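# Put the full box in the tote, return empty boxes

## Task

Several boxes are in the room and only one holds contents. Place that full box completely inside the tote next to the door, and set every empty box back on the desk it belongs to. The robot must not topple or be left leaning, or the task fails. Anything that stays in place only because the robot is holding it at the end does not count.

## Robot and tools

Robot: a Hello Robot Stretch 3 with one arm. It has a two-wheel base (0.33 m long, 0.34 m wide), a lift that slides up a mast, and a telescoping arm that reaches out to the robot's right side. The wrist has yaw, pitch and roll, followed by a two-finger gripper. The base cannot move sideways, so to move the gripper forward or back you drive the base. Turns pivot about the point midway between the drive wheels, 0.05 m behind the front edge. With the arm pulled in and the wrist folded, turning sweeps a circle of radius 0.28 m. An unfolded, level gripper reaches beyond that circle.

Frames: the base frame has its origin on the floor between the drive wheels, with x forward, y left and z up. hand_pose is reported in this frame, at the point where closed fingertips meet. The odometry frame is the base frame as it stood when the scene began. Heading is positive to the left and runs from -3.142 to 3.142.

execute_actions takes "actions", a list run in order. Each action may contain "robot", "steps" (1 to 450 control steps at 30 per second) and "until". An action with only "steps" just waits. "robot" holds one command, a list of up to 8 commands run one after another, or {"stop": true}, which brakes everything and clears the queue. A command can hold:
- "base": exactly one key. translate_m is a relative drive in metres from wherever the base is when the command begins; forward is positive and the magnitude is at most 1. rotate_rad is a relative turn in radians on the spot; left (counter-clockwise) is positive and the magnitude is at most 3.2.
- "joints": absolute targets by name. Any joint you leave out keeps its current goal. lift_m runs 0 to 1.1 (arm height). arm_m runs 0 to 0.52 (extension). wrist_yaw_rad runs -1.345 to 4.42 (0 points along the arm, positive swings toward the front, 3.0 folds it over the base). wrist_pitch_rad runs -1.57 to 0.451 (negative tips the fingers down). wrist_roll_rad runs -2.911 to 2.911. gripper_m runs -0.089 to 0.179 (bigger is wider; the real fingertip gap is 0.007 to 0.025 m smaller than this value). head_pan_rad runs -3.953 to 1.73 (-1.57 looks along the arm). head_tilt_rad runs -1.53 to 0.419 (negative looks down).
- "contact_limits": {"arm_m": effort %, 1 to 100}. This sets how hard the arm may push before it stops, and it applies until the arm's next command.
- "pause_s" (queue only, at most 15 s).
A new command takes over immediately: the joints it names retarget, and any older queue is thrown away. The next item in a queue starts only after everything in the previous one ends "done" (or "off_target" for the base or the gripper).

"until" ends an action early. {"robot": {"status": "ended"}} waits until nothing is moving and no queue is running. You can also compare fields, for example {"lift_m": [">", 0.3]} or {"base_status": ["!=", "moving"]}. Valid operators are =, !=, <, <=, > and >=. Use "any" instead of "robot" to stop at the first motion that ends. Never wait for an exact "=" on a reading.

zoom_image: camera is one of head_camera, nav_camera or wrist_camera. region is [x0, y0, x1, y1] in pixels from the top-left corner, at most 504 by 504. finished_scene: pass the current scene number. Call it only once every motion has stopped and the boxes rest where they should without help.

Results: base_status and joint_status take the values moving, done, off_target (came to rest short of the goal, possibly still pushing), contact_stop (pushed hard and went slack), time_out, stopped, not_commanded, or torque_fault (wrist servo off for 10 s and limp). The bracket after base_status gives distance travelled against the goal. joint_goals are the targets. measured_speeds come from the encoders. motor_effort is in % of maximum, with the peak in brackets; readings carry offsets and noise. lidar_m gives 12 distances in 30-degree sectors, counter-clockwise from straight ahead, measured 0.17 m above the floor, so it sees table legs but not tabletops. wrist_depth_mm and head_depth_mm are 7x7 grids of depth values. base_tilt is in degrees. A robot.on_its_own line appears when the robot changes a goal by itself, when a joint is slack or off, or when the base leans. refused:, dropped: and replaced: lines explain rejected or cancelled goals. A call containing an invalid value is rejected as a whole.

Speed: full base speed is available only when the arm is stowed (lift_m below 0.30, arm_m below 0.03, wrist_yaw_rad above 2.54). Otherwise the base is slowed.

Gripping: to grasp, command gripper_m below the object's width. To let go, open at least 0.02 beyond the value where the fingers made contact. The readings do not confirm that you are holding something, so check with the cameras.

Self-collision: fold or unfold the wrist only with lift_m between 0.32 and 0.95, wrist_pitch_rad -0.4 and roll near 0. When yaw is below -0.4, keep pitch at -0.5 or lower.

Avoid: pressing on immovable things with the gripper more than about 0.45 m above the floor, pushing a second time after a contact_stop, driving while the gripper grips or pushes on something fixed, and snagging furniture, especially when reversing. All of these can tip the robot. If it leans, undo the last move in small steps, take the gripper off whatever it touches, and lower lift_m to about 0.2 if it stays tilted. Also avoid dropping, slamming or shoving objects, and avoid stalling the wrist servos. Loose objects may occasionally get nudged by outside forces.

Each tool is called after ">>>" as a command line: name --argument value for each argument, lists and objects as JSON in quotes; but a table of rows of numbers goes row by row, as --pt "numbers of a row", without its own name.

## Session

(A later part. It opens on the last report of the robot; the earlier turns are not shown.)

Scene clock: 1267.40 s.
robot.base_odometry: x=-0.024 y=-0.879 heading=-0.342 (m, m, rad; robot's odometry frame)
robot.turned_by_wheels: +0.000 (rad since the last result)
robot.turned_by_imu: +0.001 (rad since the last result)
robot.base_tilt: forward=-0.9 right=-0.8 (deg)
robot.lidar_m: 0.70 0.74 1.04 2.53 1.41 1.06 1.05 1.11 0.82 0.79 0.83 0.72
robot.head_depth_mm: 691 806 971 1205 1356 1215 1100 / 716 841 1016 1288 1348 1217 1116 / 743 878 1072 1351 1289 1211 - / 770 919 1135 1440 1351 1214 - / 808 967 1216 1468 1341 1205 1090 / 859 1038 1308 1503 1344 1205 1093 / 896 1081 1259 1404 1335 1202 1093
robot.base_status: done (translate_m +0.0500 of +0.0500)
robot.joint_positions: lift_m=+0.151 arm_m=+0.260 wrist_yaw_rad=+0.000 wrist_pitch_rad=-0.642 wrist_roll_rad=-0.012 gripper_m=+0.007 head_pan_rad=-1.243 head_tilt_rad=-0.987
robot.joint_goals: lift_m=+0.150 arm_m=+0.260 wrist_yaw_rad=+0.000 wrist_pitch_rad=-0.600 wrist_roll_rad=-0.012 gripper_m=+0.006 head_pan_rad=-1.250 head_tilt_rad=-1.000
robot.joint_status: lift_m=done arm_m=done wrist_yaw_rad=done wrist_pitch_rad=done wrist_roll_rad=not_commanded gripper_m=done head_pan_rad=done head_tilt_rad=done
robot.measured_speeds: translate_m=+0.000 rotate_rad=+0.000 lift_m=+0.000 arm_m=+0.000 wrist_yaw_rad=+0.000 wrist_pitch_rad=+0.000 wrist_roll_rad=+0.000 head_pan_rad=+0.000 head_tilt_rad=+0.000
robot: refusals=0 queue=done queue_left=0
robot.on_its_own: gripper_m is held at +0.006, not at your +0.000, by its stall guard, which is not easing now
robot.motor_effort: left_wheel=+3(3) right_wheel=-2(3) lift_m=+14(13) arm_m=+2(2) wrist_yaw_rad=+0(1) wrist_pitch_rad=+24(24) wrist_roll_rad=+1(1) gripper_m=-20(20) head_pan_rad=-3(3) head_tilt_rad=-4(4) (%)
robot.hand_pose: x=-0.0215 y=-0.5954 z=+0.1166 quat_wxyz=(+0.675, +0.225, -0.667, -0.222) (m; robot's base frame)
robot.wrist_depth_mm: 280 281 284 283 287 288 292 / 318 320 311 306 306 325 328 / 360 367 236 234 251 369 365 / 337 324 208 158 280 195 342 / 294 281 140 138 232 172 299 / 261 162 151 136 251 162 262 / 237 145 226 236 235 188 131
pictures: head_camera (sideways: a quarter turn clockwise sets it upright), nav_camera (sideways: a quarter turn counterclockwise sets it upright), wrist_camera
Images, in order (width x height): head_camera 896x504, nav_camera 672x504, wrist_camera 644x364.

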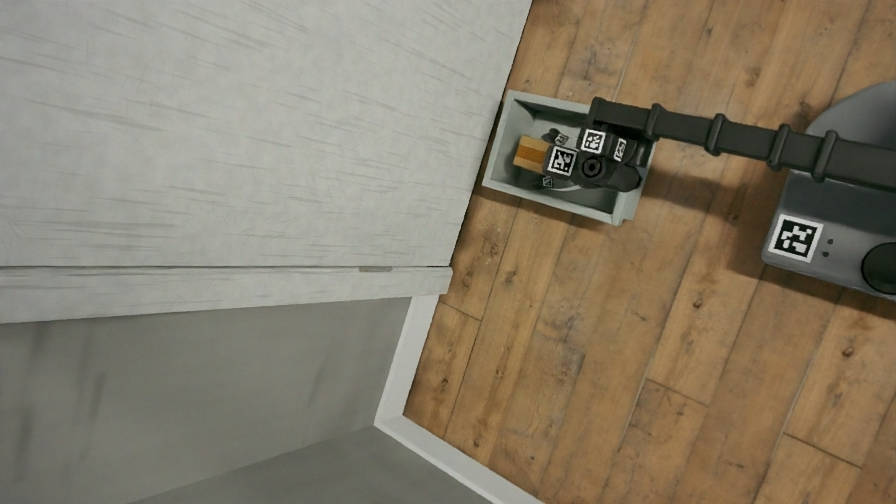

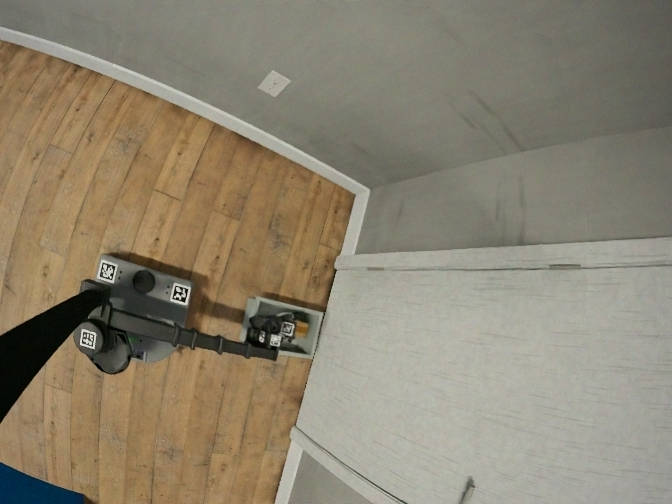

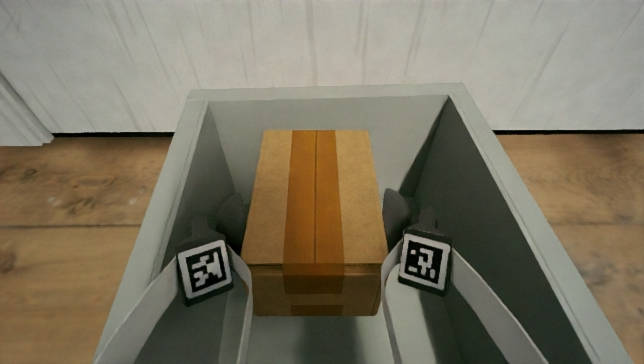

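>>> execute_actions --actions '[{"robot": {"joints": {"lift_m": 0.12}}, "steps": 200, "until": {"robot": {"status": "ended"}}}]'

Scene clock: 1273.93 s.
robot.base_odometry: x=-0.024 y=-0.879 heading=-0.342 (m, m, rad; robot's odometry frame)
robot.turned_by_wheels: +0.000 (rad since the last result)
robot.turned_by_imu: +0.001 (rad since the last result)
robot.base_tilt: forward=-0.8 right=-0.9 (deg)
robot.lidar_m: 0.70 0.74 1.04 2.53 1.41 1.06 1.04 1.11 0.82 0.79 0.83 0.72
robot.head_depth_mm: 692 809 973 1213 1354 1214 1105 / 717 840 1015 1291 1347 1217 1116 / 744 880 1075 1353 1306 1212 - / 772 918 1132 1441 1343 1214 - / 810 966 1217 1476 1345 1210 1098 / 858 1034 1311 1506 1341 1203 1097 / 896 1080 1259 1413 1333 1203 1090
robot.base_status: done (translate_m +0.0500 of +0.0500)
robot.joint_positions: lift_m=+0.121 arm_m=+0.260 wrist_yaw_rad=+0.000 wrist_pitch_rad=-0.642 wrist_roll_rad=-0.012 gripper_m=+0.007 head_pan_rad=-1.243 head_tilt_rad=-0.987
robot.joint_goals: lift_m=+0.120 arm_m=+0.260 wrist_yaw_rad=+0.000 wrist_pitch_rad=-0.600 wrist_roll_rad=-0.012 gripper_m=+0.006 head_pan_rad=-1.250 head_tilt_rad=-1.000
robot.joint_status: lift_m=done arm_m=done wrist_yaw_rad=done wrist_pitch_rad=done wrist_roll_rad=not_commanded gripper_m=done head_pan_rad=done head_tilt_rad=done
robot.measured_speeds: translate_m=+0.000 rotate_rad=+0.000 lift_m=+0.000 arm_m=+0.000 wrist_yaw_rad=+0.000 wrist_pitch_rad=+0.000 wrist_roll_rad=+0.000 head_pan_rad=+0.000 head_tilt_rad=+0.000
robot: refusals=0 queue=done queue_left=0
robot.on_its_own: gripper_m is held at +0.006, not at your +0.000, by its stall guard, which is not easing now
robot.motor_effort: left_wheel=+2(2) right_wheel=-2(3) lift_m=+14(14) arm_m=+2(2) wrist_yaw_rad=+0(1) wrist_pitch_rad=+24(24) wrist_roll_rad=+1(1) gripper_m=-20(20) head_pan_rad=-3(4) head_tilt_rad=-4(6) (%)
robot.hand_pose: x=-0.0215 y=-0.5954 z=+0.0866 quat_wxyz=(+0.675, +0.225, -0.667, -0.222) (m; robot's base frame)
robot.wrist_depth_mm: 283 279 283 277 279 285 289 / 317 312 212 217 221 309 326 / 340 323 236 234 250 180 349 / 291 150 208 159 281 169 288 / 261 128 139 138 235 171 128 / 222 116 151 136 221 162 117 / 100 133 204 207 208 189 118
pictures: head_camera (sideways: a quarter turn clockwise sets it upright), nav_camera (sideways: a quarter turn counterclockwise sets it upright), wrist_camera
Images, in order (width x height): head_camera 896x504, nav_camera 672x504, wrist_camera 644x364.

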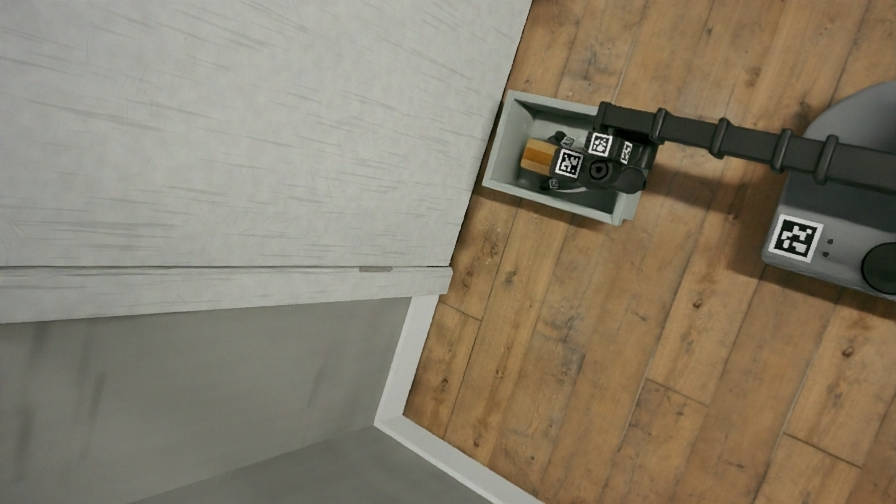

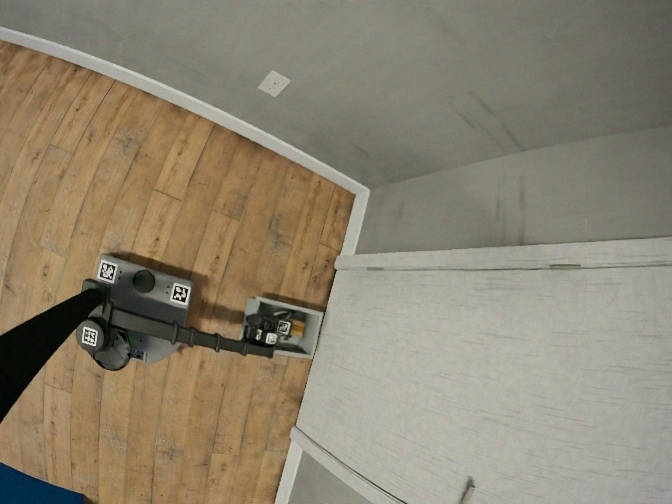

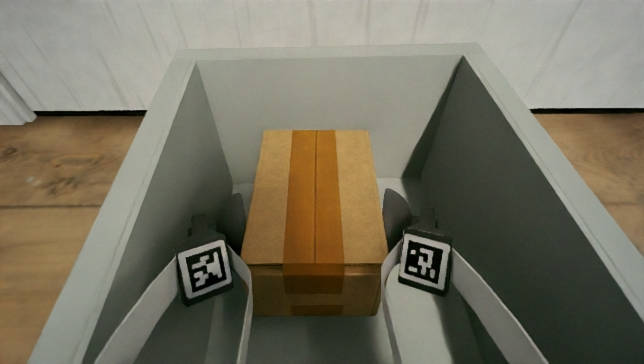

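>>> execute_actions --actions '[{"robot": {"joints": {"lift_m": 0.095}}, "steps": 200, "until": {"robot": {"status": "ended"}}}]'

Scene clock: 1278.13 s.
robot.base_odometry: x=-0.024 y=-0.879 heading=-0.342 (m, m, rad; robot's odometry frame)
robot.turned_by_wheels: +0.000 (rad since the last result)
robot.turned_by_imu: +0.001 (rad since the last result)
robot.base_tilt: forward=-0.8 right=-0.9 (deg)
robot.lidar_m: 0.70 0.74 1.04 2.52 1.41 1.06 1.05 1.11 0.82 0.80 0.83 0.72
robot.head_depth_mm: 692 806 972 1213 1356 1216 1103 / 718 843 1014 1284 1350 1214 1115 / 743 881 1071 1341 1324 1211 - / 771 916 1133 1437 1341 1207 - / 811 970 1217 1465 1338 1205 1096 / 858 1034 1305 1506 1336 1205 1090 / 894 1081 1263 1401 1338 1199 1093
robot.base_status: done (translate_m +0.0500 of +0.0500)
robot.joint_positions: lift_m=+0.096 arm_m=+0.260 wrist_yaw_rad=+0.000 wrist_pitch_rad=-0.643 wrist_roll_rad=-0.012 gripper_m=+0.007 head_pan_rad=-1.243 head_tilt_rad=-0.987
robot.joint_goals: lift_m=+0.095 arm_m=+0.260 wrist_yaw_rad=+0.000 wrist_pitch_rad=-0.600 wrist_roll_rad=-0.012 gripper_m=+0.006 head_pan_rad=-1.250 head_tilt_rad=-1.000
robot.joint_status: lift_m=done arm_m=done wrist_yaw_rad=done wrist_pitch_rad=done wrist_roll_rad=not_commanded gripper_m=done head_pan_rad=done head_tilt_rad=done
robot.measured_speeds: translate_m=+0.000 rotate_rad=+0.000 lift_m=+0.000 arm_m=+0.000 wrist_yaw_rad=+0.000 wrist_pitch_rad=+0.000 wrist_roll_rad=+0.000 head_pan_rad=+0.000 head_tilt_rad=+0.000
robot: refusals=0 queue=done queue_left=0
robot.on_its_own: gripper_m is held at +0.006, not at your +0.000, by its stall guard, which is not easing now
robot.motor_effort: left_wheel=+2(2) right_wheel=-2(2) lift_m=+14(14) arm_m=+2(2) wrist_yaw_rad=-1(0) wrist_pitch_rad=+24(24) wrist_roll_rad=+1(1) gripper_m=-20(21) head_pan_rad=-4(4) head_tilt_rad=-5(5) (%)
robot.hand_pose: x=-0.0215 y=-0.5954 z=+0.0615 quat_wxyz=(+0.675, +0.225, -0.667, -0.222) (m; robot's base frame)
robot.wrist_depth_mm: 282 275 190 196 197 199 290 / 315 157 213 217 222 167 317 / 304 129 238 237 248 168 127 / 108 128 209 157 255 170 116 / 97 126 139 138 223 171 116 / 94 116 151 136 195 162 118 / 93 134 184 183 183 178 118
pictures: head_camera (sideways: a quarter turn clockwise sets it upright), nav_camera (sideways: a quarter turn counterclockwise sets it upright), wrist_camera
Images, in order (width x height): head_camera 896x504, nav_camera 672x504, wrist_camera 644x364.

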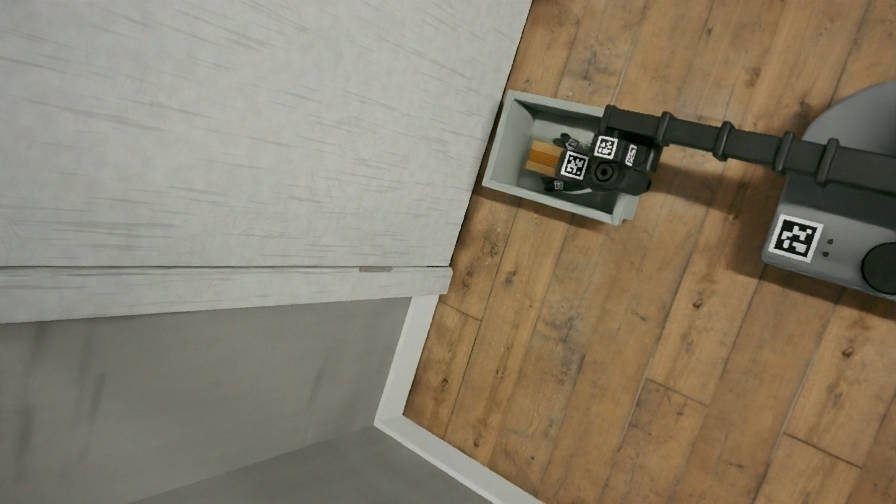

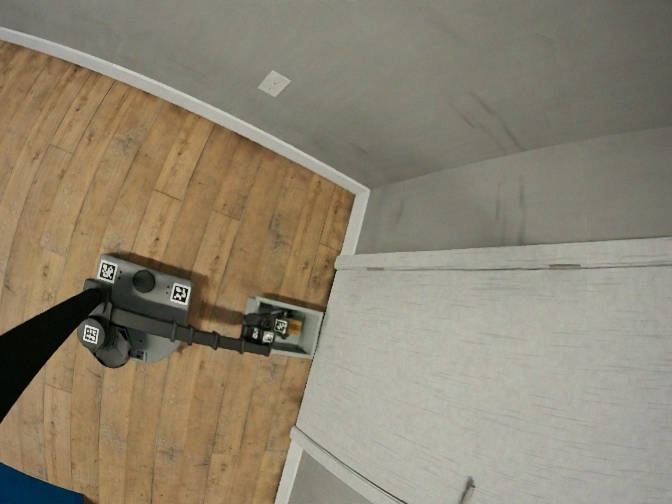

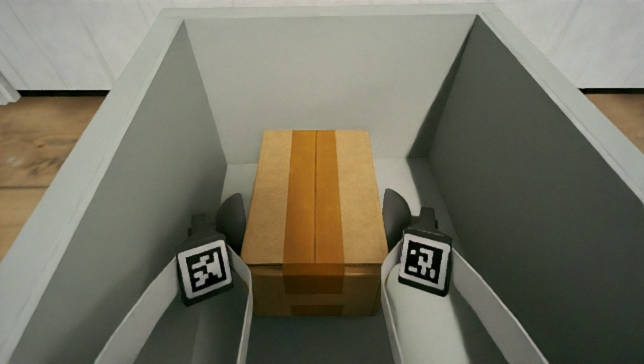

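>>> execute_actions --actions '[{"robot": {"joints": {"lift_m": 0.082}}, "steps": 200, "until": {"robot": {"status": "ended"}}}]'

Scene clock: 1281.27 s.
robot.base_odometry: x=-0.024 y=-0.879 heading=-0.342 (m, m, rad; robot's odometry frame)
robot.turned_by_wheels: +0.000 (rad since the last result)
robot.turned_by_imu: +0.001 (rad since the last result)
robot.base_tilt: forward=-0.8 right=-0.9 (deg)
robot.lidar_m: 0.70 0.73 1.03 2.52 1.42 1.06 1.05 1.11 0.82 0.80 0.83 0.72
robot.head_depth_mm: 692 808 971 1211 1354 1213 1102 / 716 841 1018 1288 1340 1211 1128 / 743 878 1075 1354 1312 1210 - / 772 922 1135 1437 1343 1210 - / 813 973 1221 1471 1344 1208 1094 / 855 1036 1314 1510 1336 1200 1093 / 894 1081 1257 1406 1338 1203 1093
robot.base_status: done (translate_m +0.0500 of +0.0500)
robot.joint_positions: lift_m=+0.086 arm_m=+0.260 wrist_yaw_rad=+0.000 wrist_pitch_rad=-0.610 wrist_roll_rad=-0.012 gripper_m=+0.007 head_pan_rad=-1.243 head_tilt_rad=-0.988
robot.joint_goals: lift_m=+0.086 arm_m=+0.260 wrist_yaw_rad=+0.000 wrist_pitch_rad=-0.600 wrist_roll_rad=-0.012 gripper_m=+0.006 head_pan_rad=-1.250 head_tilt_rad=-1.000
robot.joint_status: lift_m=contact_stop arm_m=done wrist_yaw_rad=done wrist_pitch_rad=done wrist_roll_rad=not_commanded gripper_m=done head_pan_rad=done head_tilt_rad=done
robot.measured_speeds: translate_m=+0.000 rotate_rad=+0.000 lift_m=-0.001 arm_m=+0.001 wrist_yaw_rad=+0.000 wrist_pitch_rad=+0.072 wrist_roll_rad=+0.000 head_pan_rad=+0.000 head_tilt_rad=+0.000
robot: refusals=0 queue=dropped queue_left=0
robot.on_its_own: gripper_m is held at +0.006, not at your +0.000, by its stall guard, which is not easing now; lift_m is slack since a contact_stop, until your next command for it
robot.motor_effort: left_wheel=+3(3) right_wheel=-2(2) lift_m=+27(27) arm_m=-1(2) wrist_yaw_rad=+0(0) wrist_pitch_rad=+2(24) wrist_roll_rad=+1(1) gripper_m=-20(20) head_pan_rad=-4(2) head_tilt_rad=-4(4) (%)
robot.hand_pose: x=-0.0215 y=-0.6013 z=+0.0582 quat_wxyz=(+0.679, +0.214, -0.670, -0.211) (m; robot's base frame)
robot.wrist_depth_mm: 275 264 189 190 194 200 282 / 309 155 205 211 213 167 309 / 311 129 226 186 244 168 126 / 103 128 208 158 254 171 116 / 95 126 140 138 222 171 117 / 93 116 151 136 192 163 118 / 92 133 180 180 180 173 118
pictures: head_camera (sideways: a quarter turn clockwise sets it upright), nav_camera (sideways: a quarter turn counterclockwise sets it upright), wrist_camera
Images, in order (width x height): head_camera 896x504, nav_camera 672x504, wrist_camera 644x364.

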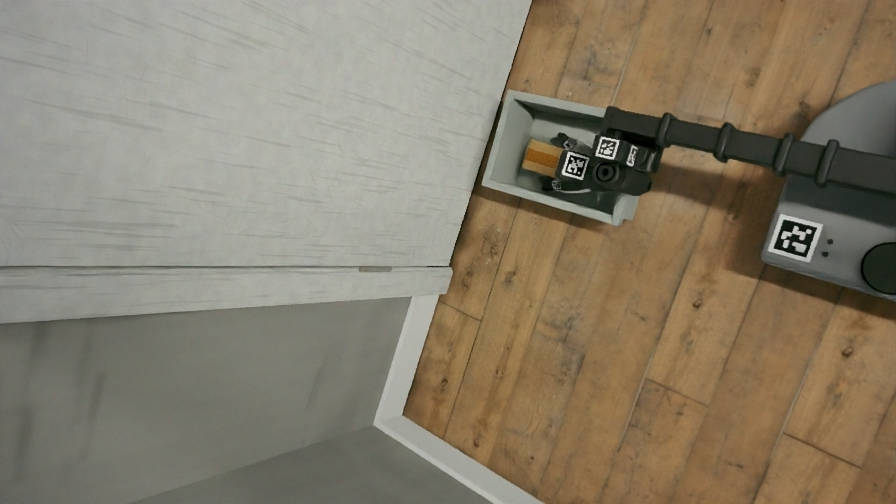

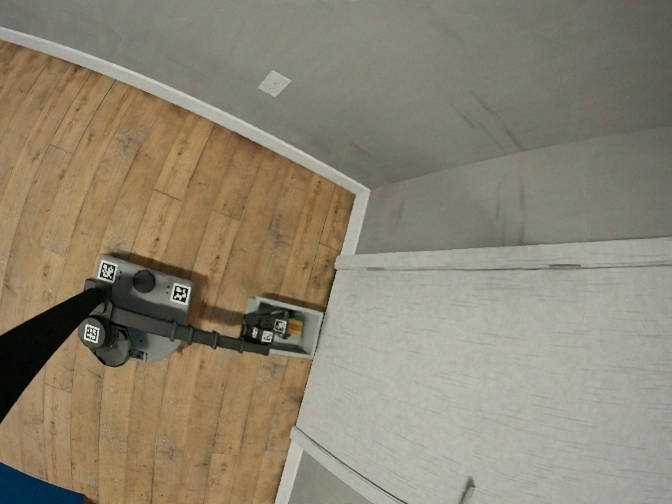

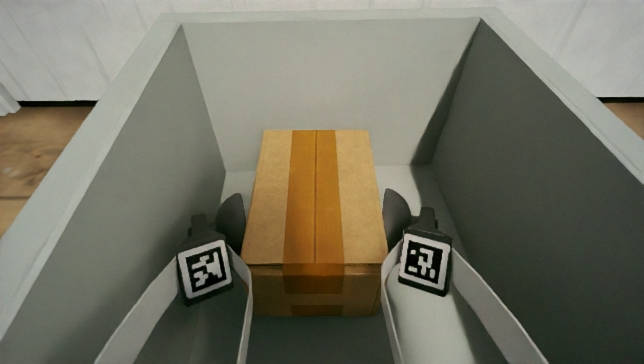

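The lift made a gentle contact stop, so the box is resting on the tote floor. I'll command the lift again so it's no longer slack, then open the gripper a little to release.

>>> execute_actions --actions '[{"robot": [{"joints": {"lift_m": 0.09}}, {"joints": {"gripper_m": 0.10}}], "steps": 300, "until": {"robot": {"status": "ended"}}}]'

Scene clock: 1288.00 s.
robot.base_odometry: x=-0.024 y=-0.879 heading=-0.342 (m, m, rad; robot's odometry frame)
robot.turned_by_wheels: +0.000 (rad since the last result)
robot.turned_by_imu: +0.001 (rad since the last result)
robot.base_tilt: forward=-0.8 right=-0.8 (deg)
robot.lidar_m: 0.70 0.73 1.03 2.52 1.41 1.06 1.04 1.11 0.81 0.80 0.83 0.72
robot.head_depth_mm: 691 807 970 1215 1359 1213 1100 / 717 841 1019 1290 1329 1213 1133 / 744 878 1073 1345 1350 1211 - / 772 918 1136 1439 1349 1205 - / 810 968 1221 1473 1348 1208 1094 / 857 1037 1321 1501 1338 1207 1095 / 895 1078 1260 1404 1341 1201 1092
robot.base_status: done (translate_m +0.0500 of +0.0500)
robot.joint_positions: lift_m=+0.089 arm_m=+0.260 wrist_yaw_rad=-0.008 wrist_pitch_rad=-0.622 wrist_roll_rad=-0.011 gripper_m=+0.100 head_pan_rad=-1.243 head_tilt_rad=-0.988
robot.joint_goals: lift_m=+0.090 arm_m=+0.260 wrist_yaw_rad=+0.000 wrist_pitch_rad=-0.600 wrist_roll_rad=-0.011 gripper_m=+0.100 head_pan_rad=-1.250 head_tilt_rad=-1.000
robot.joint_status: lift_m=done arm_m=done wrist_yaw_rad=done wrist_pitch_rad=done wrist_roll_rad=not_commanded gripper_m=done head_pan_rad=done head_tilt_rad=done
robot.measured_speeds: translate_m=+0.000 rotate_rad=+0.000 lift_m=+0.000 arm_m=+0.000 wrist_yaw_rad=+0.000 wrist_pitch_rad=+0.000 wrist_roll_rad=+0.000 head_pan_rad=+0.000 head_tilt_rad=+0.000
robot: refusals=0 queue=done queue_left=0
robot.motor_effort: left_wheel=+2(3) right_wheel=+1(3) lift_m=+42(43) arm_m=-1(1) wrist_yaw_rad=+6(6) wrist_pitch_rad=+13(23) wrist_roll_rad=+1(1) gripper_m=+3(81) head_pan_rad=-3(4) head_tilt_rad=-3(5) (%)
robot.hand_pose: x=-0.0232 y=-0.5992 z=+0.0590 quat_wxyz=(+0.676, +0.215, -0.670, -0.218) (m; robot's base frame)
robot.wrist_depth_mm: 277 265 187 190 195 272 288 / 310 154 205 210 215 161 316 / 302 135 229 243 241 163 124 / 104 133 252 193 252 165 113 / 97 123 184 169 227 157 114 / 97 113 189 149 199 150 116 / - 139 178 146 182 176 116
pictures: head_camera (sideways: a quarter turn clockwise sets it upright), nav_camera (sideways: a quarter turn counterclockwise sets it upright), wrist_camera
Images, in order (width x height): head_camera 896x504, nav_camera 672x504, wrist_camera 644x364.

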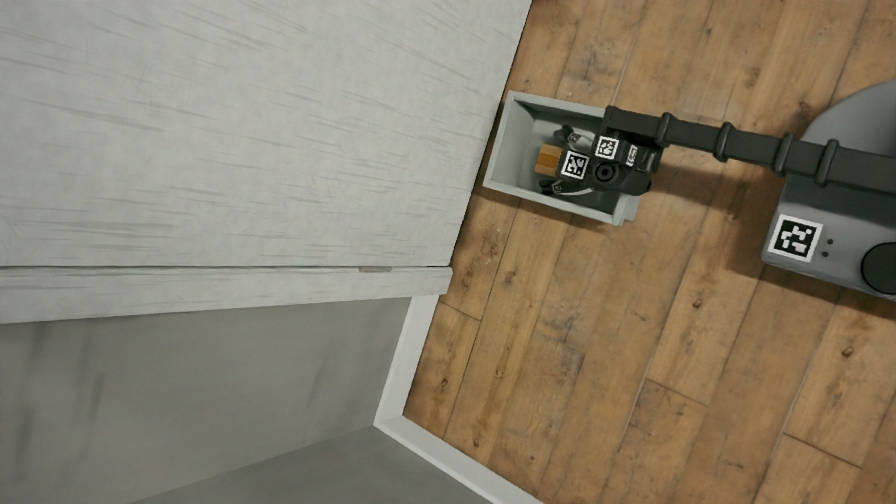

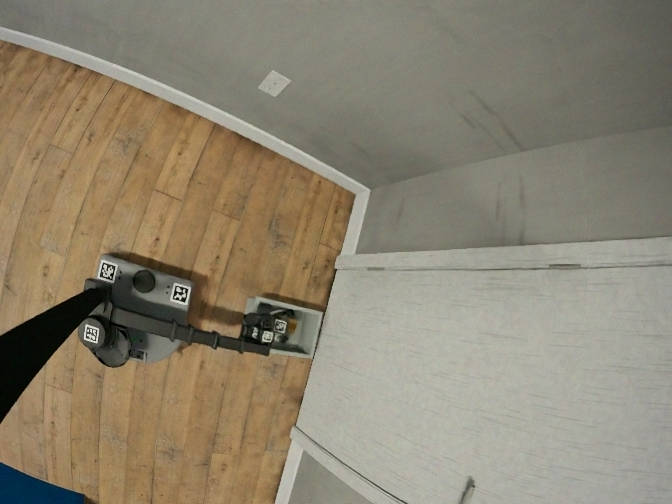

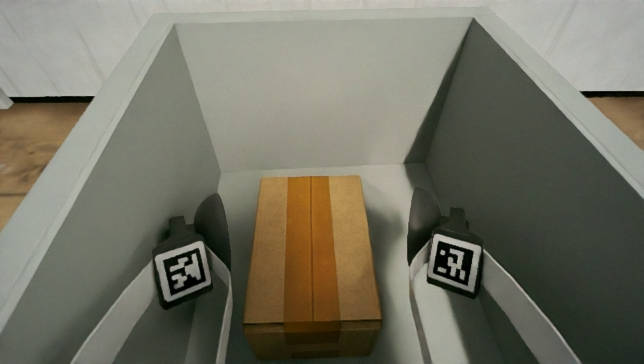

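The box is released and sitting on the tote floor. Now lifting the gripper straight out in small steps.

>>> execute_actions --actions '[{"robot": {"joints": {"lift_m": 0.19}}, "steps": 200, "until": {"robot": {"status": "ended"}}}]'

Scene clock: 1292.63 s.
robot.base_odometry: x=-0.024 y=-0.879 heading=-0.342 (m, m, rad; robot's odometry frame)
robot.turned_by_wheels: +0.000 (rad since the last result)
robot.turned_by_imu: +0.001 (rad since the last result)
robot.base_tilt: forward=-0.9 right=-0.8 (deg)
robot.lidar_m: 0.70 0.73 1.04 2.53 1.41 1.06 1.05 1.11 0.82 0.79 0.83 0.72
robot.head_depth_mm: 691 809 970 1214 1358 1213 1106 / 715 843 1022 1289 1348 1215 1114 / 744 882 1072 1346 1320 1208 - / 773 918 1137 1434 1344 1212 - / 812 971 1219 1467 1341 1204 1094 / 859 1036 1313 1505 1341 1203 1100 / 894 1082 1261 1405 1335 1199 1094
robot.base_status: done (translate_m +0.0500 of +0.0500)
robot.joint_positions: lift_m=+0.189 arm_m=+0.260 wrist_yaw_rad=-0.002 wrist_pitch_rad=-0.619 wrist_roll_rad=-0.011 gripper_m=+0.100 head_pan_rad=-1.243 head_tilt_rad=-0.988
robot.joint_goals: lift_m=+0.190 arm_m=+0.260 wrist_yaw_rad=+0.000 wrist_pitch_rad=-0.600 wrist_roll_rad=-0.011 gripper_m=+0.100 head_pan_rad=-1.250 head_tilt_rad=-1.000
robot.joint_status: lift_m=done arm_m=done wrist_yaw_rad=done wrist_pitch_rad=done wrist_roll_rad=not_commanded gripper_m=done head_pan_rad=done head_tilt_rad=done
robot.measured_speeds: translate_m=+0.000 rotate_rad=+0.000 lift_m=+0.000 arm_m=+0.000 wrist_yaw_rad=+0.000 wrist_pitch_rad=+0.000 wrist_roll_rad=+0.000 head_pan_rad=+0.000 head_tilt_rad=+0.000
robot: refusals=0 queue=done queue_left=0
robot.motor_effort: left_wheel=+1(3) right_wheel=-2(2) lift_m=+42(42) arm_m=-1(1) wrist_yaw_rad=+2(6) wrist_pitch_rad=+11(13) wrist_roll_rad=+1(1) gripper_m=+1(3) head_pan_rad=-2(5) head_tilt_rad=-5(4) (%)
robot.hand_pose: x=-0.0219 y=-0.5997 z=+0.1596 quat_wxyz=(+0.677, +0.216, -0.670, -0.215) (m; robot's base frame)
robot.wrist_depth_mm: 279 275 276 280 282 284 287 / 309 313 315 316 317 319 324 / 353 356 353 352 347 367 370 / 383 390 268 280 278 405 402 / 351 357 320 331 336 348 353 / 310 311 293 255 301 303 312 / 284 220 266 230 269 186 282
pictures: head_camera (sideways: a quarter turn clockwise sets it upright), nav_camera (sideways: a quarter turn counterclockwise sets it upright), wrist_camera
Images, in order (width x height): head_camera 896x504, nav_camera 672x504, wrist_camera 644x364.

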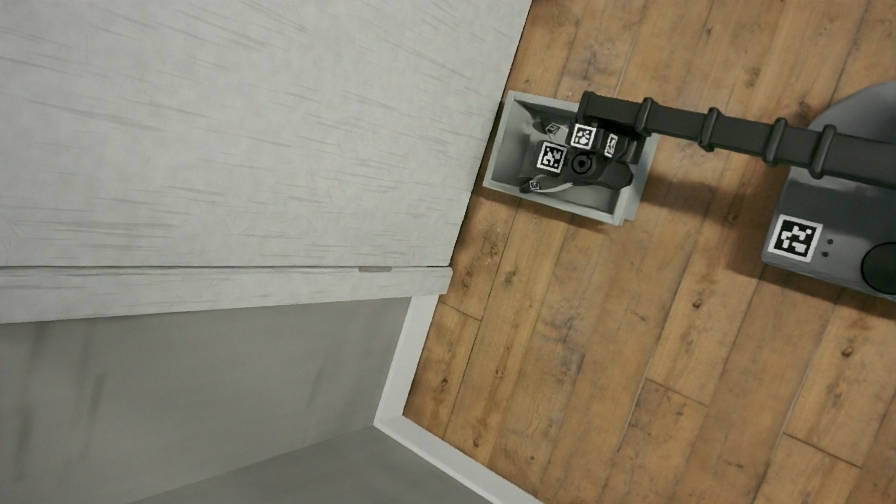

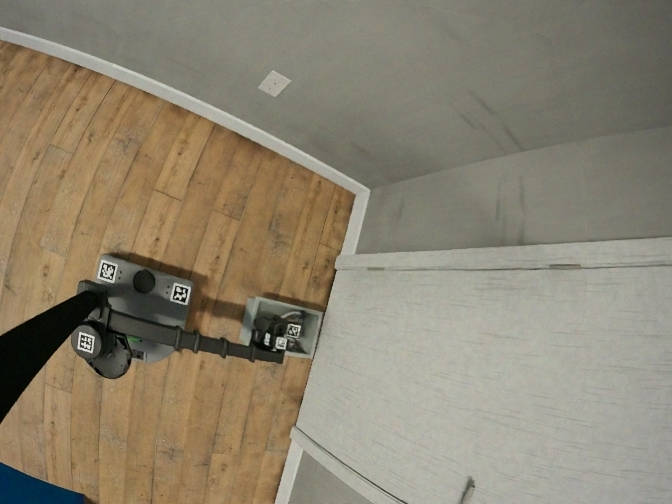

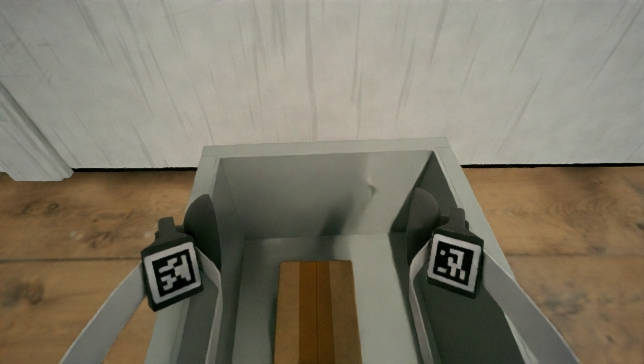

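>>> execute_actions --actions '[{"robot": [{"joints": {"lift_m": 0.30}}, {"joints": {"arm_m": 0.0}}], "steps": 400, "until": {"robot": {"status": "ended"}}}]'

Scene clock: 1299.77 s.
robot.base_odometry: x=-0.024 y=-0.879 heading=-0.342 (m, m, rad; robot's odometry frame)
robot.turned_by_wheels: +0.000 (rad since the last result)
robot.turned_by_imu: +0.001 (rad since the last result)
robot.base_tilt: forward=-0.9 right=-0.9 (deg)
robot.lidar_m: 0.70 0.74 1.03 2.53 1.41 1.06 1.05 1.11 0.82 0.79 0.83 0.72
robot.head_depth_mm: 691 807 969 1217 1354 1216 1104 / 717 843 1021 1292 1333 1210 1110 / 745 883 1075 1353 1314 1226 - / 771 919 1132 1440 1347 1210 - / 810 968 1216 1469 1344 1210 1091 / 859 1035 1308 1503 1342 1201 1092 / 893 1080 1260 1405 1335 1203 1092
robot.base_status: done (translate_m +0.0500 of +0.0500)
robot.joint_positions: lift_m=+0.299 arm_m=+0.002 wrist_yaw_rad=+0.000 wrist_pitch_rad=-0.619 wrist_roll_rad=-0.011 gripper_m=+0.100 head_pan_rad=-1.243 head_tilt_rad=-0.988
robot.joint_goals: lift_m=+0.300 arm_m=+0.000 wrist_yaw_rad=+0.000 wrist_pitch_rad=-0.600 wrist_roll_rad=-0.011 gripper_m=+0.100 head_pan_rad=-1.250 head_tilt_rad=-1.000
robot.joint_status: lift_m=done arm_m=done wrist_yaw_rad=done wrist_pitch_rad=done wrist_roll_rad=not_commanded gripper_m=done head_pan_rad=done head_tilt_rad=done
robot.measured_speeds: translate_m=+0.000 rotate_rad=+0.000 lift_m=+0.000 arm_m=+0.000 wrist_yaw_rad=+0.000 wrist_pitch_rad=+0.000 wrist_roll_rad=+0.000 head_pan_rad=+0.000 head_tilt_rad=+0.000
robot: refusals=0 queue=done queue_left=0
robot.motor_effort: left_wheel=+2(2) right_wheel=-2(2) lift_m=+42(42) arm_m=-3(1) wrist_yaw_rad=+0(1) wrist_pitch_rad=+11(11) wrist_roll_rad=+1(1) gripper_m=+0(0) head_pan_rad=-3(3) head_tilt_rad=-5(4) (%)
robot.hand_pose: x=-0.0216 y=-0.3418 z=+0.2697 quat_wxyz=(+0.677, +0.217, -0.669, -0.215) (m; robot's base frame)
robot.wrist_depth_mm: 543 528 534 531 543 541 526 / 604 591 599 579 613 597 622 / 641 634 631 557 607 635 639 / 549 554 534 520 525 568 550 / 482 486 408 471 369 475 483 / 422 424 408 400 418 424 430 / 385 387 381 383 383 387 382
pictures: head_camera (sideways: a quarter turn clockwise sets it upright), nav_camera (sideways: a quarter turn counterclockwise sets it upright), wrist_camera
Images, in order (width x height): head_camera 896x504, nav_camera 672x504, wrist_camera 644x364.

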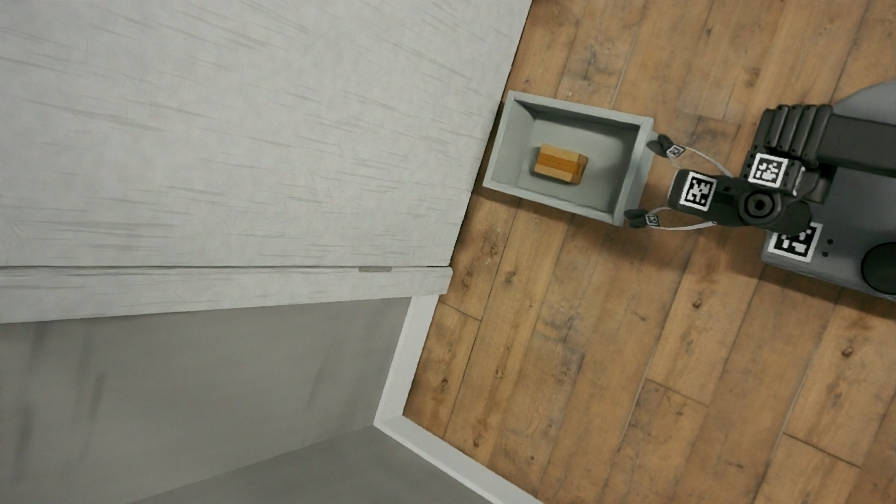

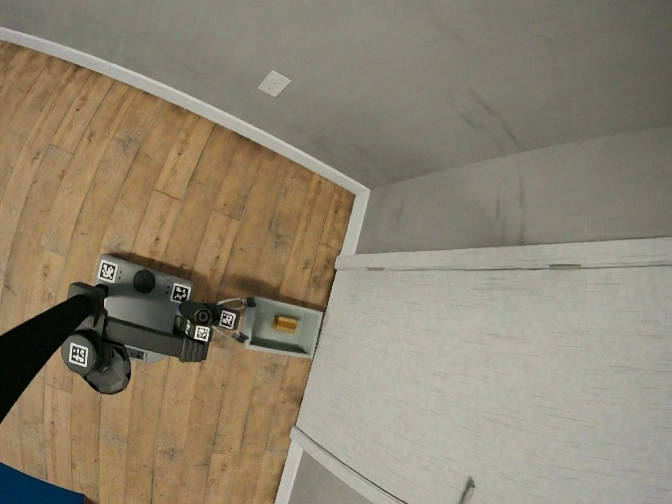

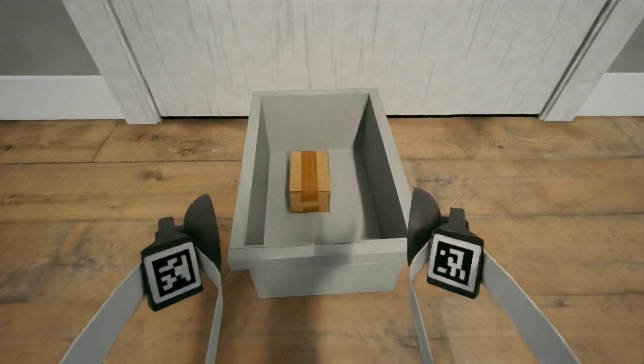

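The full box is completely inside the tote and resting on its own. Before finishing, I'll use the head camera to check that the other boxes are still on their desks.

>>> execute_actions --actions '[{"robot": {"joints": {"head_pan_rad": 1.3, "head_tilt_rad": -0.25}}, "steps": 200, "until": {"robot": {"status": "ended"}}}]'

Scene clock: 1308.07 s.
robot.base_odometry: x=-0.024 y=-0.879 heading=-0.342 (m, m, rad; robot's odometry frame)
robot.turned_by_wheels: +0.000 (rad since the last result)
robot.turned_by_imu: +0.001 (rad since the last result)
robot.base_tilt: forward=-0.8 right=-0.8 (deg)
robot.lidar_m: 0.70 0.73 1.03 2.53 1.41 1.06 1.05 1.11 0.82 0.79 0.83 0.72
robot.head_depth_mm: 1101 1127 1156 1183 1212 1239 1275 / 1327 1368 1412 1456 1506 1556 1497 / 1689 1747 1812 1899 1963 1911 1550 / 2299 2413 2512 2701 2597 2013 1551 / 2604 2779 2855 3009 2691 1991 1553 / 2548 2667 2756 2948 2868 1998 1560 / 2490 2601 2716 2882 2866 2006 1551
robot.base_status: done (translate_m +0.0500 of +0.0500)
robot.joint_positions: lift_m=+0.299 arm_m=+0.002 wrist_yaw_rad=+0.000 wrist_pitch_rad=-0.619 wrist_roll_rad=-0.011 gripper_m=+0.100 head_pan_rad=+1.293 head_tilt_rad=-0.260
robot.joint_goals: lift_m=+0.300 arm_m=+0.000 wrist_yaw_rad=+0.000 wrist_pitch_rad=-0.600 wrist_roll_rad=-0.011 gripper_m=+0.100 head_pan_rad=+1.300 head_tilt_rad=-0.250
robot.joint_status: lift_m=done arm_m=done wrist_yaw_rad=done wrist_pitch_rad=done wrist_roll_rad=not_commanded gripper_m=done head_pan_rad=done head_tilt_rad=done
robot.measured_speeds: translate_m=+0.000 rotate_rad=+0.000 lift_m=+0.000 arm_m=+0.000 wrist_yaw_rad=+0.000 wrist_pitch_rad=+0.000 wrist_roll_rad=+0.000 head_pan_rad=+0.000 head_tilt_rad=+0.000
robot: refusals=0 queue=done queue_left=0
robot.motor_effort: left_wheel=+3(2) right_wheel=-3(2) lift_m=+43(42) arm_m=-3(3) wrist_yaw_rad=+1(0) wrist_pitch_rad=+11(11) wrist_roll_rad=+1(1) gripper_m=+0(0) head_pan_rad=+4(46) head_tilt_rad=+5(31) (%)
robot.hand_pose: x=-0.0216 y=-0.3418 z=+0.2697 quat_wxyz=(+0.677, +0.217, -0.669, -0.215) (m; robot's base frame)
robot.wrist_depth_mm: 548 527 538 535 529 531 533 / 592 584 596 583 612 602 605 / 620 645 625 580 622 642 640 / 537 549 537 514 514 556 555 / 480 486 400 477 375 483 485 / 425 434 407 401 413 425 428 / 380 382 385 385 383 386 392
pictures: head_camera (sideways: a quarter turn clockwise sets it upright), nav_camera (sideways: a quarter turn counterclockwise sets it upright), wrist_camera
Images, in order (width x height): head_camera 896x504, nav_camera 672x504, wrist_camera 644x364.

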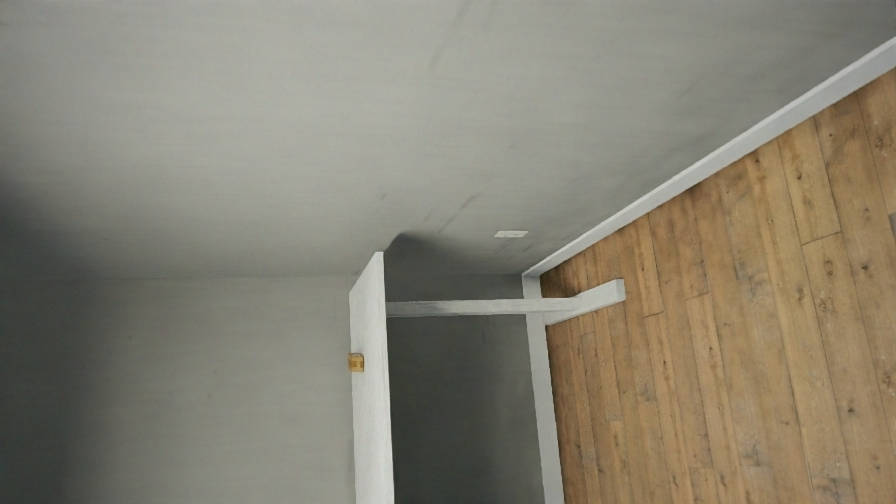

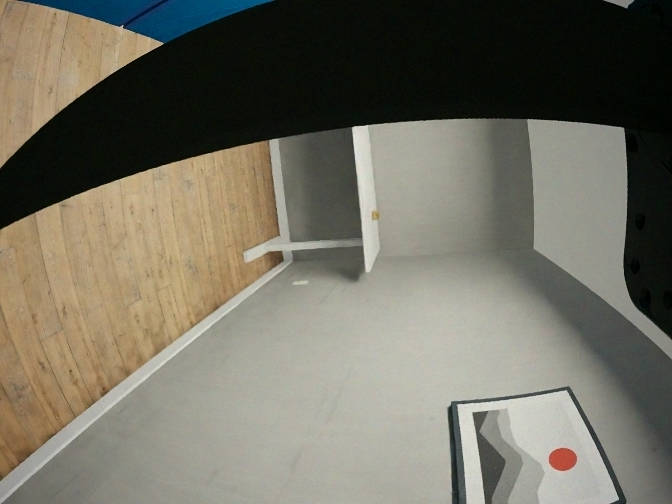

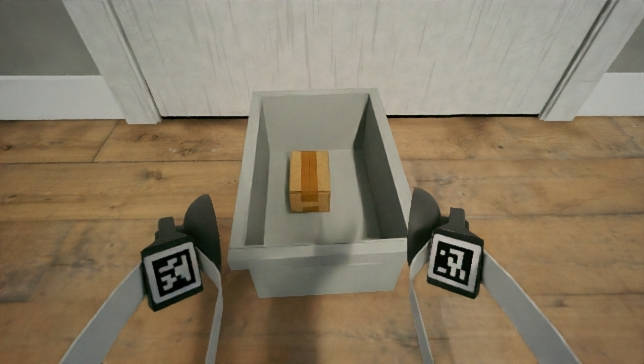

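>>> execute_actions --actions '[{"robot": {"joints": {"head_pan_rad": 1.7, "head_tilt_rad": -0.25}}, "steps": 200, "until": {"robot": {"status": "ended"}}}]'

Scene clock: 1312.03 s.
robot.base_odometry: x=-0.024 y=-0.879 heading=-0.342 (m, m, rad; robot's odometry frame)
robot.turned_by_wheels: +0.000 (rad since the last result)
robot.turned_by_imu: +0.001 (rad since the last result)
robot.base_tilt: forward=-0.8 right=-0.9 (deg)
robot.lidar_m: 0.70 0.74 1.04 2.52 1.41 1.06 1.04 1.11 0.82 0.79 0.83 0.72
robot.head_depth_mm: 2502 2629 2733 2861 2676 1987 1547 / 2555 2684 2789 2957 2832 2008 1548 / 2605 2708 2832 3012 2832 2003 1556 / 2620 2756 2842 3025 2854 2012 1550 / 2658 2770 2869 3096 2754 2005 1549 / 2666 2759 2757 2955 2686 2020 1545 / 2680 2189 2217 2266 2401 2051 1606
robot.base_status: done (translate_m +0.0500 of +0.0500)
robot.joint_positions: lift_m=+0.299 arm_m=+0.002 wrist_yaw_rad=+0.000 wrist_pitch_rad=-0.619 wrist_roll_rad=-0.011 gripper_m=+0.100 head_pan_rad=+1.693 head_tilt_rad=-0.260
robot.joint_goals: lift_m=+0.300 arm_m=+0.000 wrist_yaw_rad=+0.000 wrist_pitch_rad=-0.600 wrist_roll_rad=-0.011 gripper_m=+0.100 head_pan_rad=+1.700 head_tilt_rad=-0.250
robot.joint_status: lift_m=done arm_m=done wrist_yaw_rad=done wrist_pitch_rad=done wrist_roll_rad=not_commanded gripper_m=done head_pan_rad=done head_tilt_rad=done
robot.measured_speeds: translate_m=+0.000 rotate_rad=+0.000 lift_m=+0.000 arm_m=+0.000 wrist_yaw_rad=+0.000 wrist_pitch_rad=+0.000 wrist_roll_rad=+0.000 head_pan_rad=+0.000 head_tilt_rad=+0.000
robot: refusals=0 queue=done queue_left=0
robot.motor_effort: left_wheel=+3(2) right_wheel=-2(2) lift_m=+42(42) arm_m=-3(3) wrist_yaw_rad=+0(1) wrist_pitch_rad=+11(11) wrist_roll_rad=+1(1) gripper_m=+0(0) head_pan_rad=+3(30) head_tilt_rad=+5(6) (%)
robot.hand_pose: x=-0.0216 y=-0.3418 z=+0.2697 quat_wxyz=(+0.677, +0.217, -0.669, -0.215) (m; robot's base frame)
robot.wrist_depth_mm: 544 529 529 534 521 545 523 / 606 601 592 595 614 600 607 / 644 631 619 568 622 638 659 / 557 551 530 505 521 553 556 / 479 481 402 481 370 482 483 / 426 433 405 401 414 423 428 / 379 383 383 385 384 382 385
pictures: head_camera (sideways: a quarter turn clockwise sets it upright), nav_camera (sideways: a quarter turn counterclockwise sets it upright), wrist_camera
Images, in order (width x height): head_camera 896x504, nav_camera 672x504, wrist_camera 644x364.

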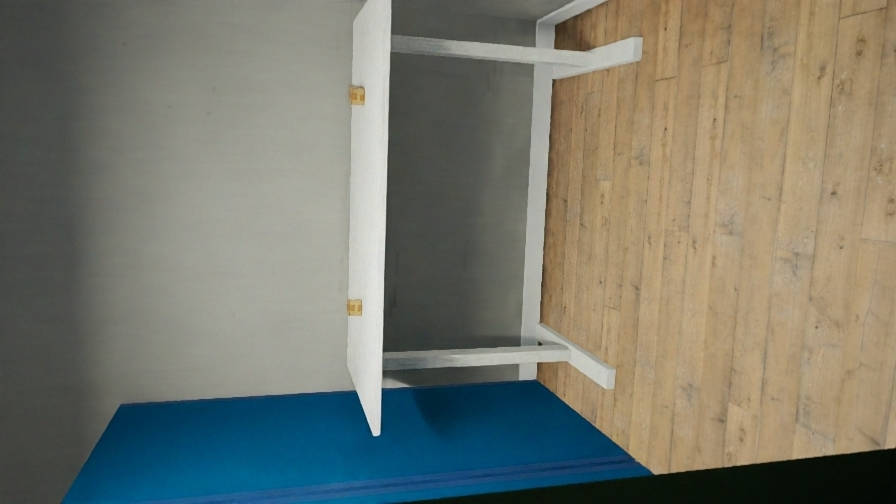

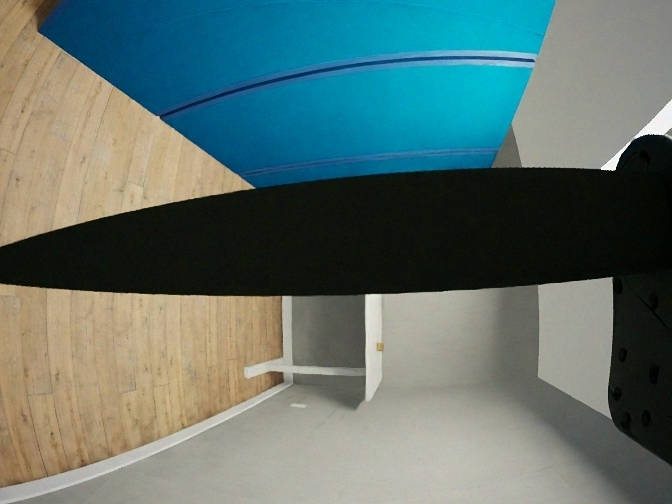

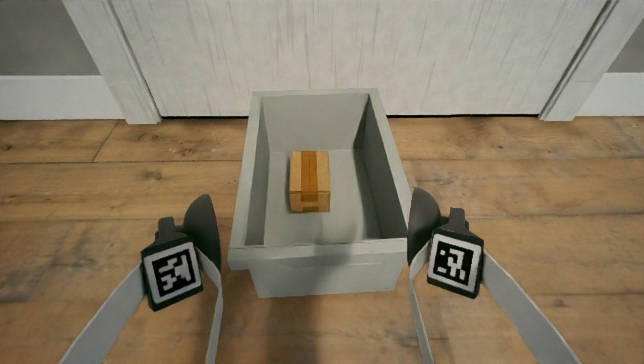

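Desk 1 still has both of its boxes. Desks 2 and 3 are hidden behind the blue shelf, so I'll stow the arm and drive back to check them.

>>> execute_actions --actions '[{"robot": [{"joints": {"lift_m": 0.36, "wrist_pitch_rad": -0.4, "gripper_m": 0.03, "head_pan_rad": 0.0, "head_tilt_rad": -0.4}}, {"joints": {"wrist_yaw_rad": 3.0}}, {"joints": {"lift_m": 0.28}}], "steps": 450, "until": {"robot": {"status": "ended"}}}]'

Scene clock: 1334.23 s.
robot.base_odometry: x=-0.024 y=-0.879 heading=-0.342 (m, m, rad; robot's odometry frame)
robot.turned_by_wheels: +0.000 (rad since the last result)
robot.turned_by_imu: +0.001 (rad since the last result)
robot.base_tilt: forward=-0.9 right=-0.8 (deg)
robot.lidar_m: 0.70 0.74 1.04 2.52 1.41 1.06 1.04 1.11 0.82 0.79 0.83 0.72
robot.head_depth_mm: 561 602 649 703 770 850 945 / 561 603 650 705 769 853 947 / 562 603 651 707 773 853 945 / 564 605 653 708 775 855 955 / 564 606 655 711 777 858 957 / 566 608 654 712 778 860 959 / 566 608 657 712 782 864 964
robot.base_status: done (translate_m +0.0500 of +0.0500)
robot.joint_positions: lift_m=+0.281 arm_m=+0.002 wrist_yaw_rad=+2.998 wrist_pitch_rad=-0.421 wrist_roll_rad=-0.011 gripper_m=+0.030 head_pan_rad=+0.007 head_tilt_rad=-0.395
robot.joint_goals: lift_m=+0.280 arm_m=+0.000 wrist_yaw_rad=+3.000 wrist_pitch_rad=-0.400 wrist_roll_rad=-0.011 gripper_m=+0.030 head_pan_rad=+0.000 head_tilt_rad=-0.400
robot.joint_status: lift_m=done arm_m=done wrist_yaw_rad=done wrist_pitch_rad=done wrist_roll_rad=not_commanded gripper_m=done head_pan_rad=done head_tilt_rad=done
robot.measured_speeds: translate_m=+0.000 rotate_rad=+0.000 lift_m=+0.000 arm_m=+0.000 wrist_yaw_rad=+0.000 wrist_pitch_rad=+0.000 wrist_roll_rad=+0.000 head_pan_rad=+0.000 head_tilt_rad=+0.000
robot: refusals=0 queue=done queue_left=0
robot.motor_effort: left_wheel=+3(2) right_wheel=-3(2) lift_m=+11(43) arm_m=-3(3) wrist_yaw_rad=+2(1) wrist_pitch_rad=+12(13) wrist_roll_rad=+1(1) gripper_m=-1(77) head_pan_rad=-4(45) head_tilt_rad=-2(14) (%)
robot.hand_pose: x=+0.0107 y=+0.0746 z=+0.2927 quat_wxyz=(+0.197, +0.696, +0.099, +0.683) (m; robot's base frame)
robot.wrist_depth_mm: - - - - - 973 700 / - - - - - - 728 / 866 - 894 869 866 879 723 / 693 - 699 698 693 685 670 / 566 575 - 568 571 569 574 / 490 496 - 485 471 474 484 / - - - - 423 413 423
pictures: head_camera (sideways: a quarter turn clockwise sets it upright), nav_camera (sideways: a quarter turn counterclockwise sets it upright), wrist_camera
Images, in order (width x height): head_camera 896x504, nav_camera 672x504, wrist_camera 644x364.

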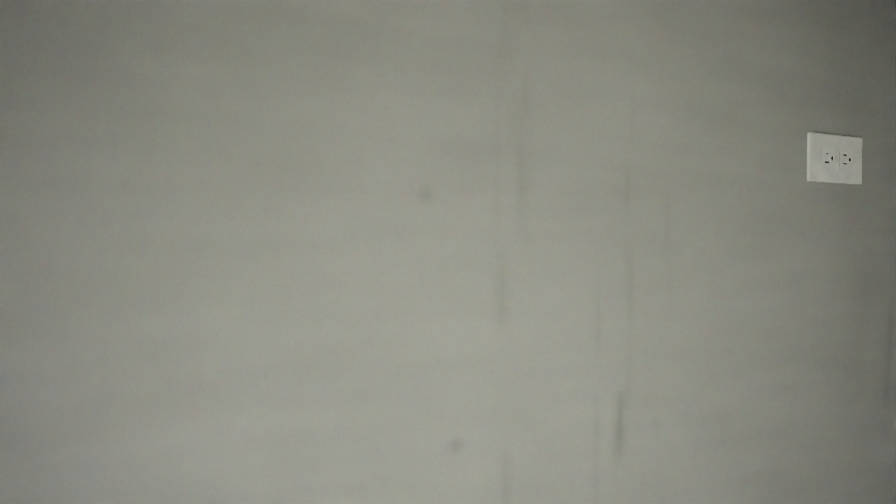

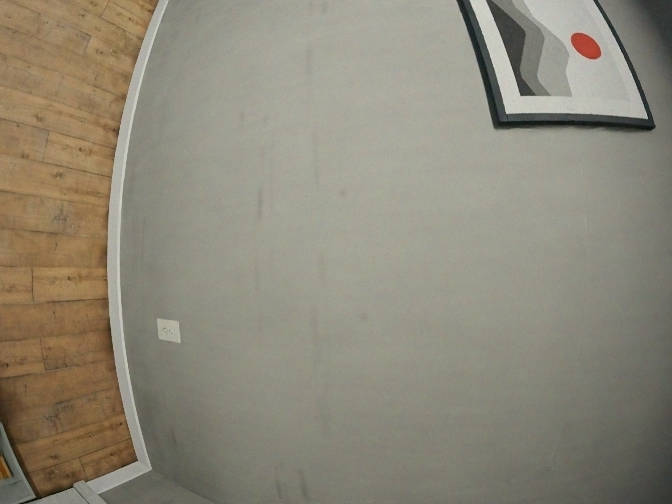

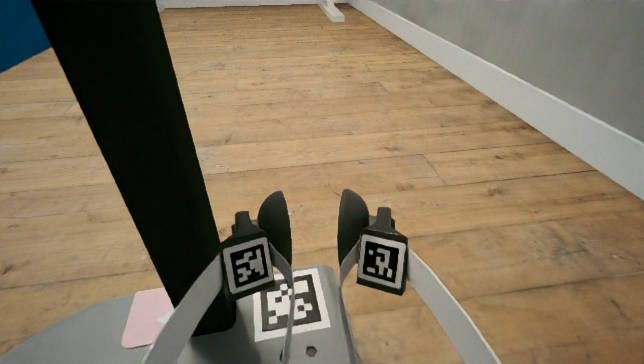

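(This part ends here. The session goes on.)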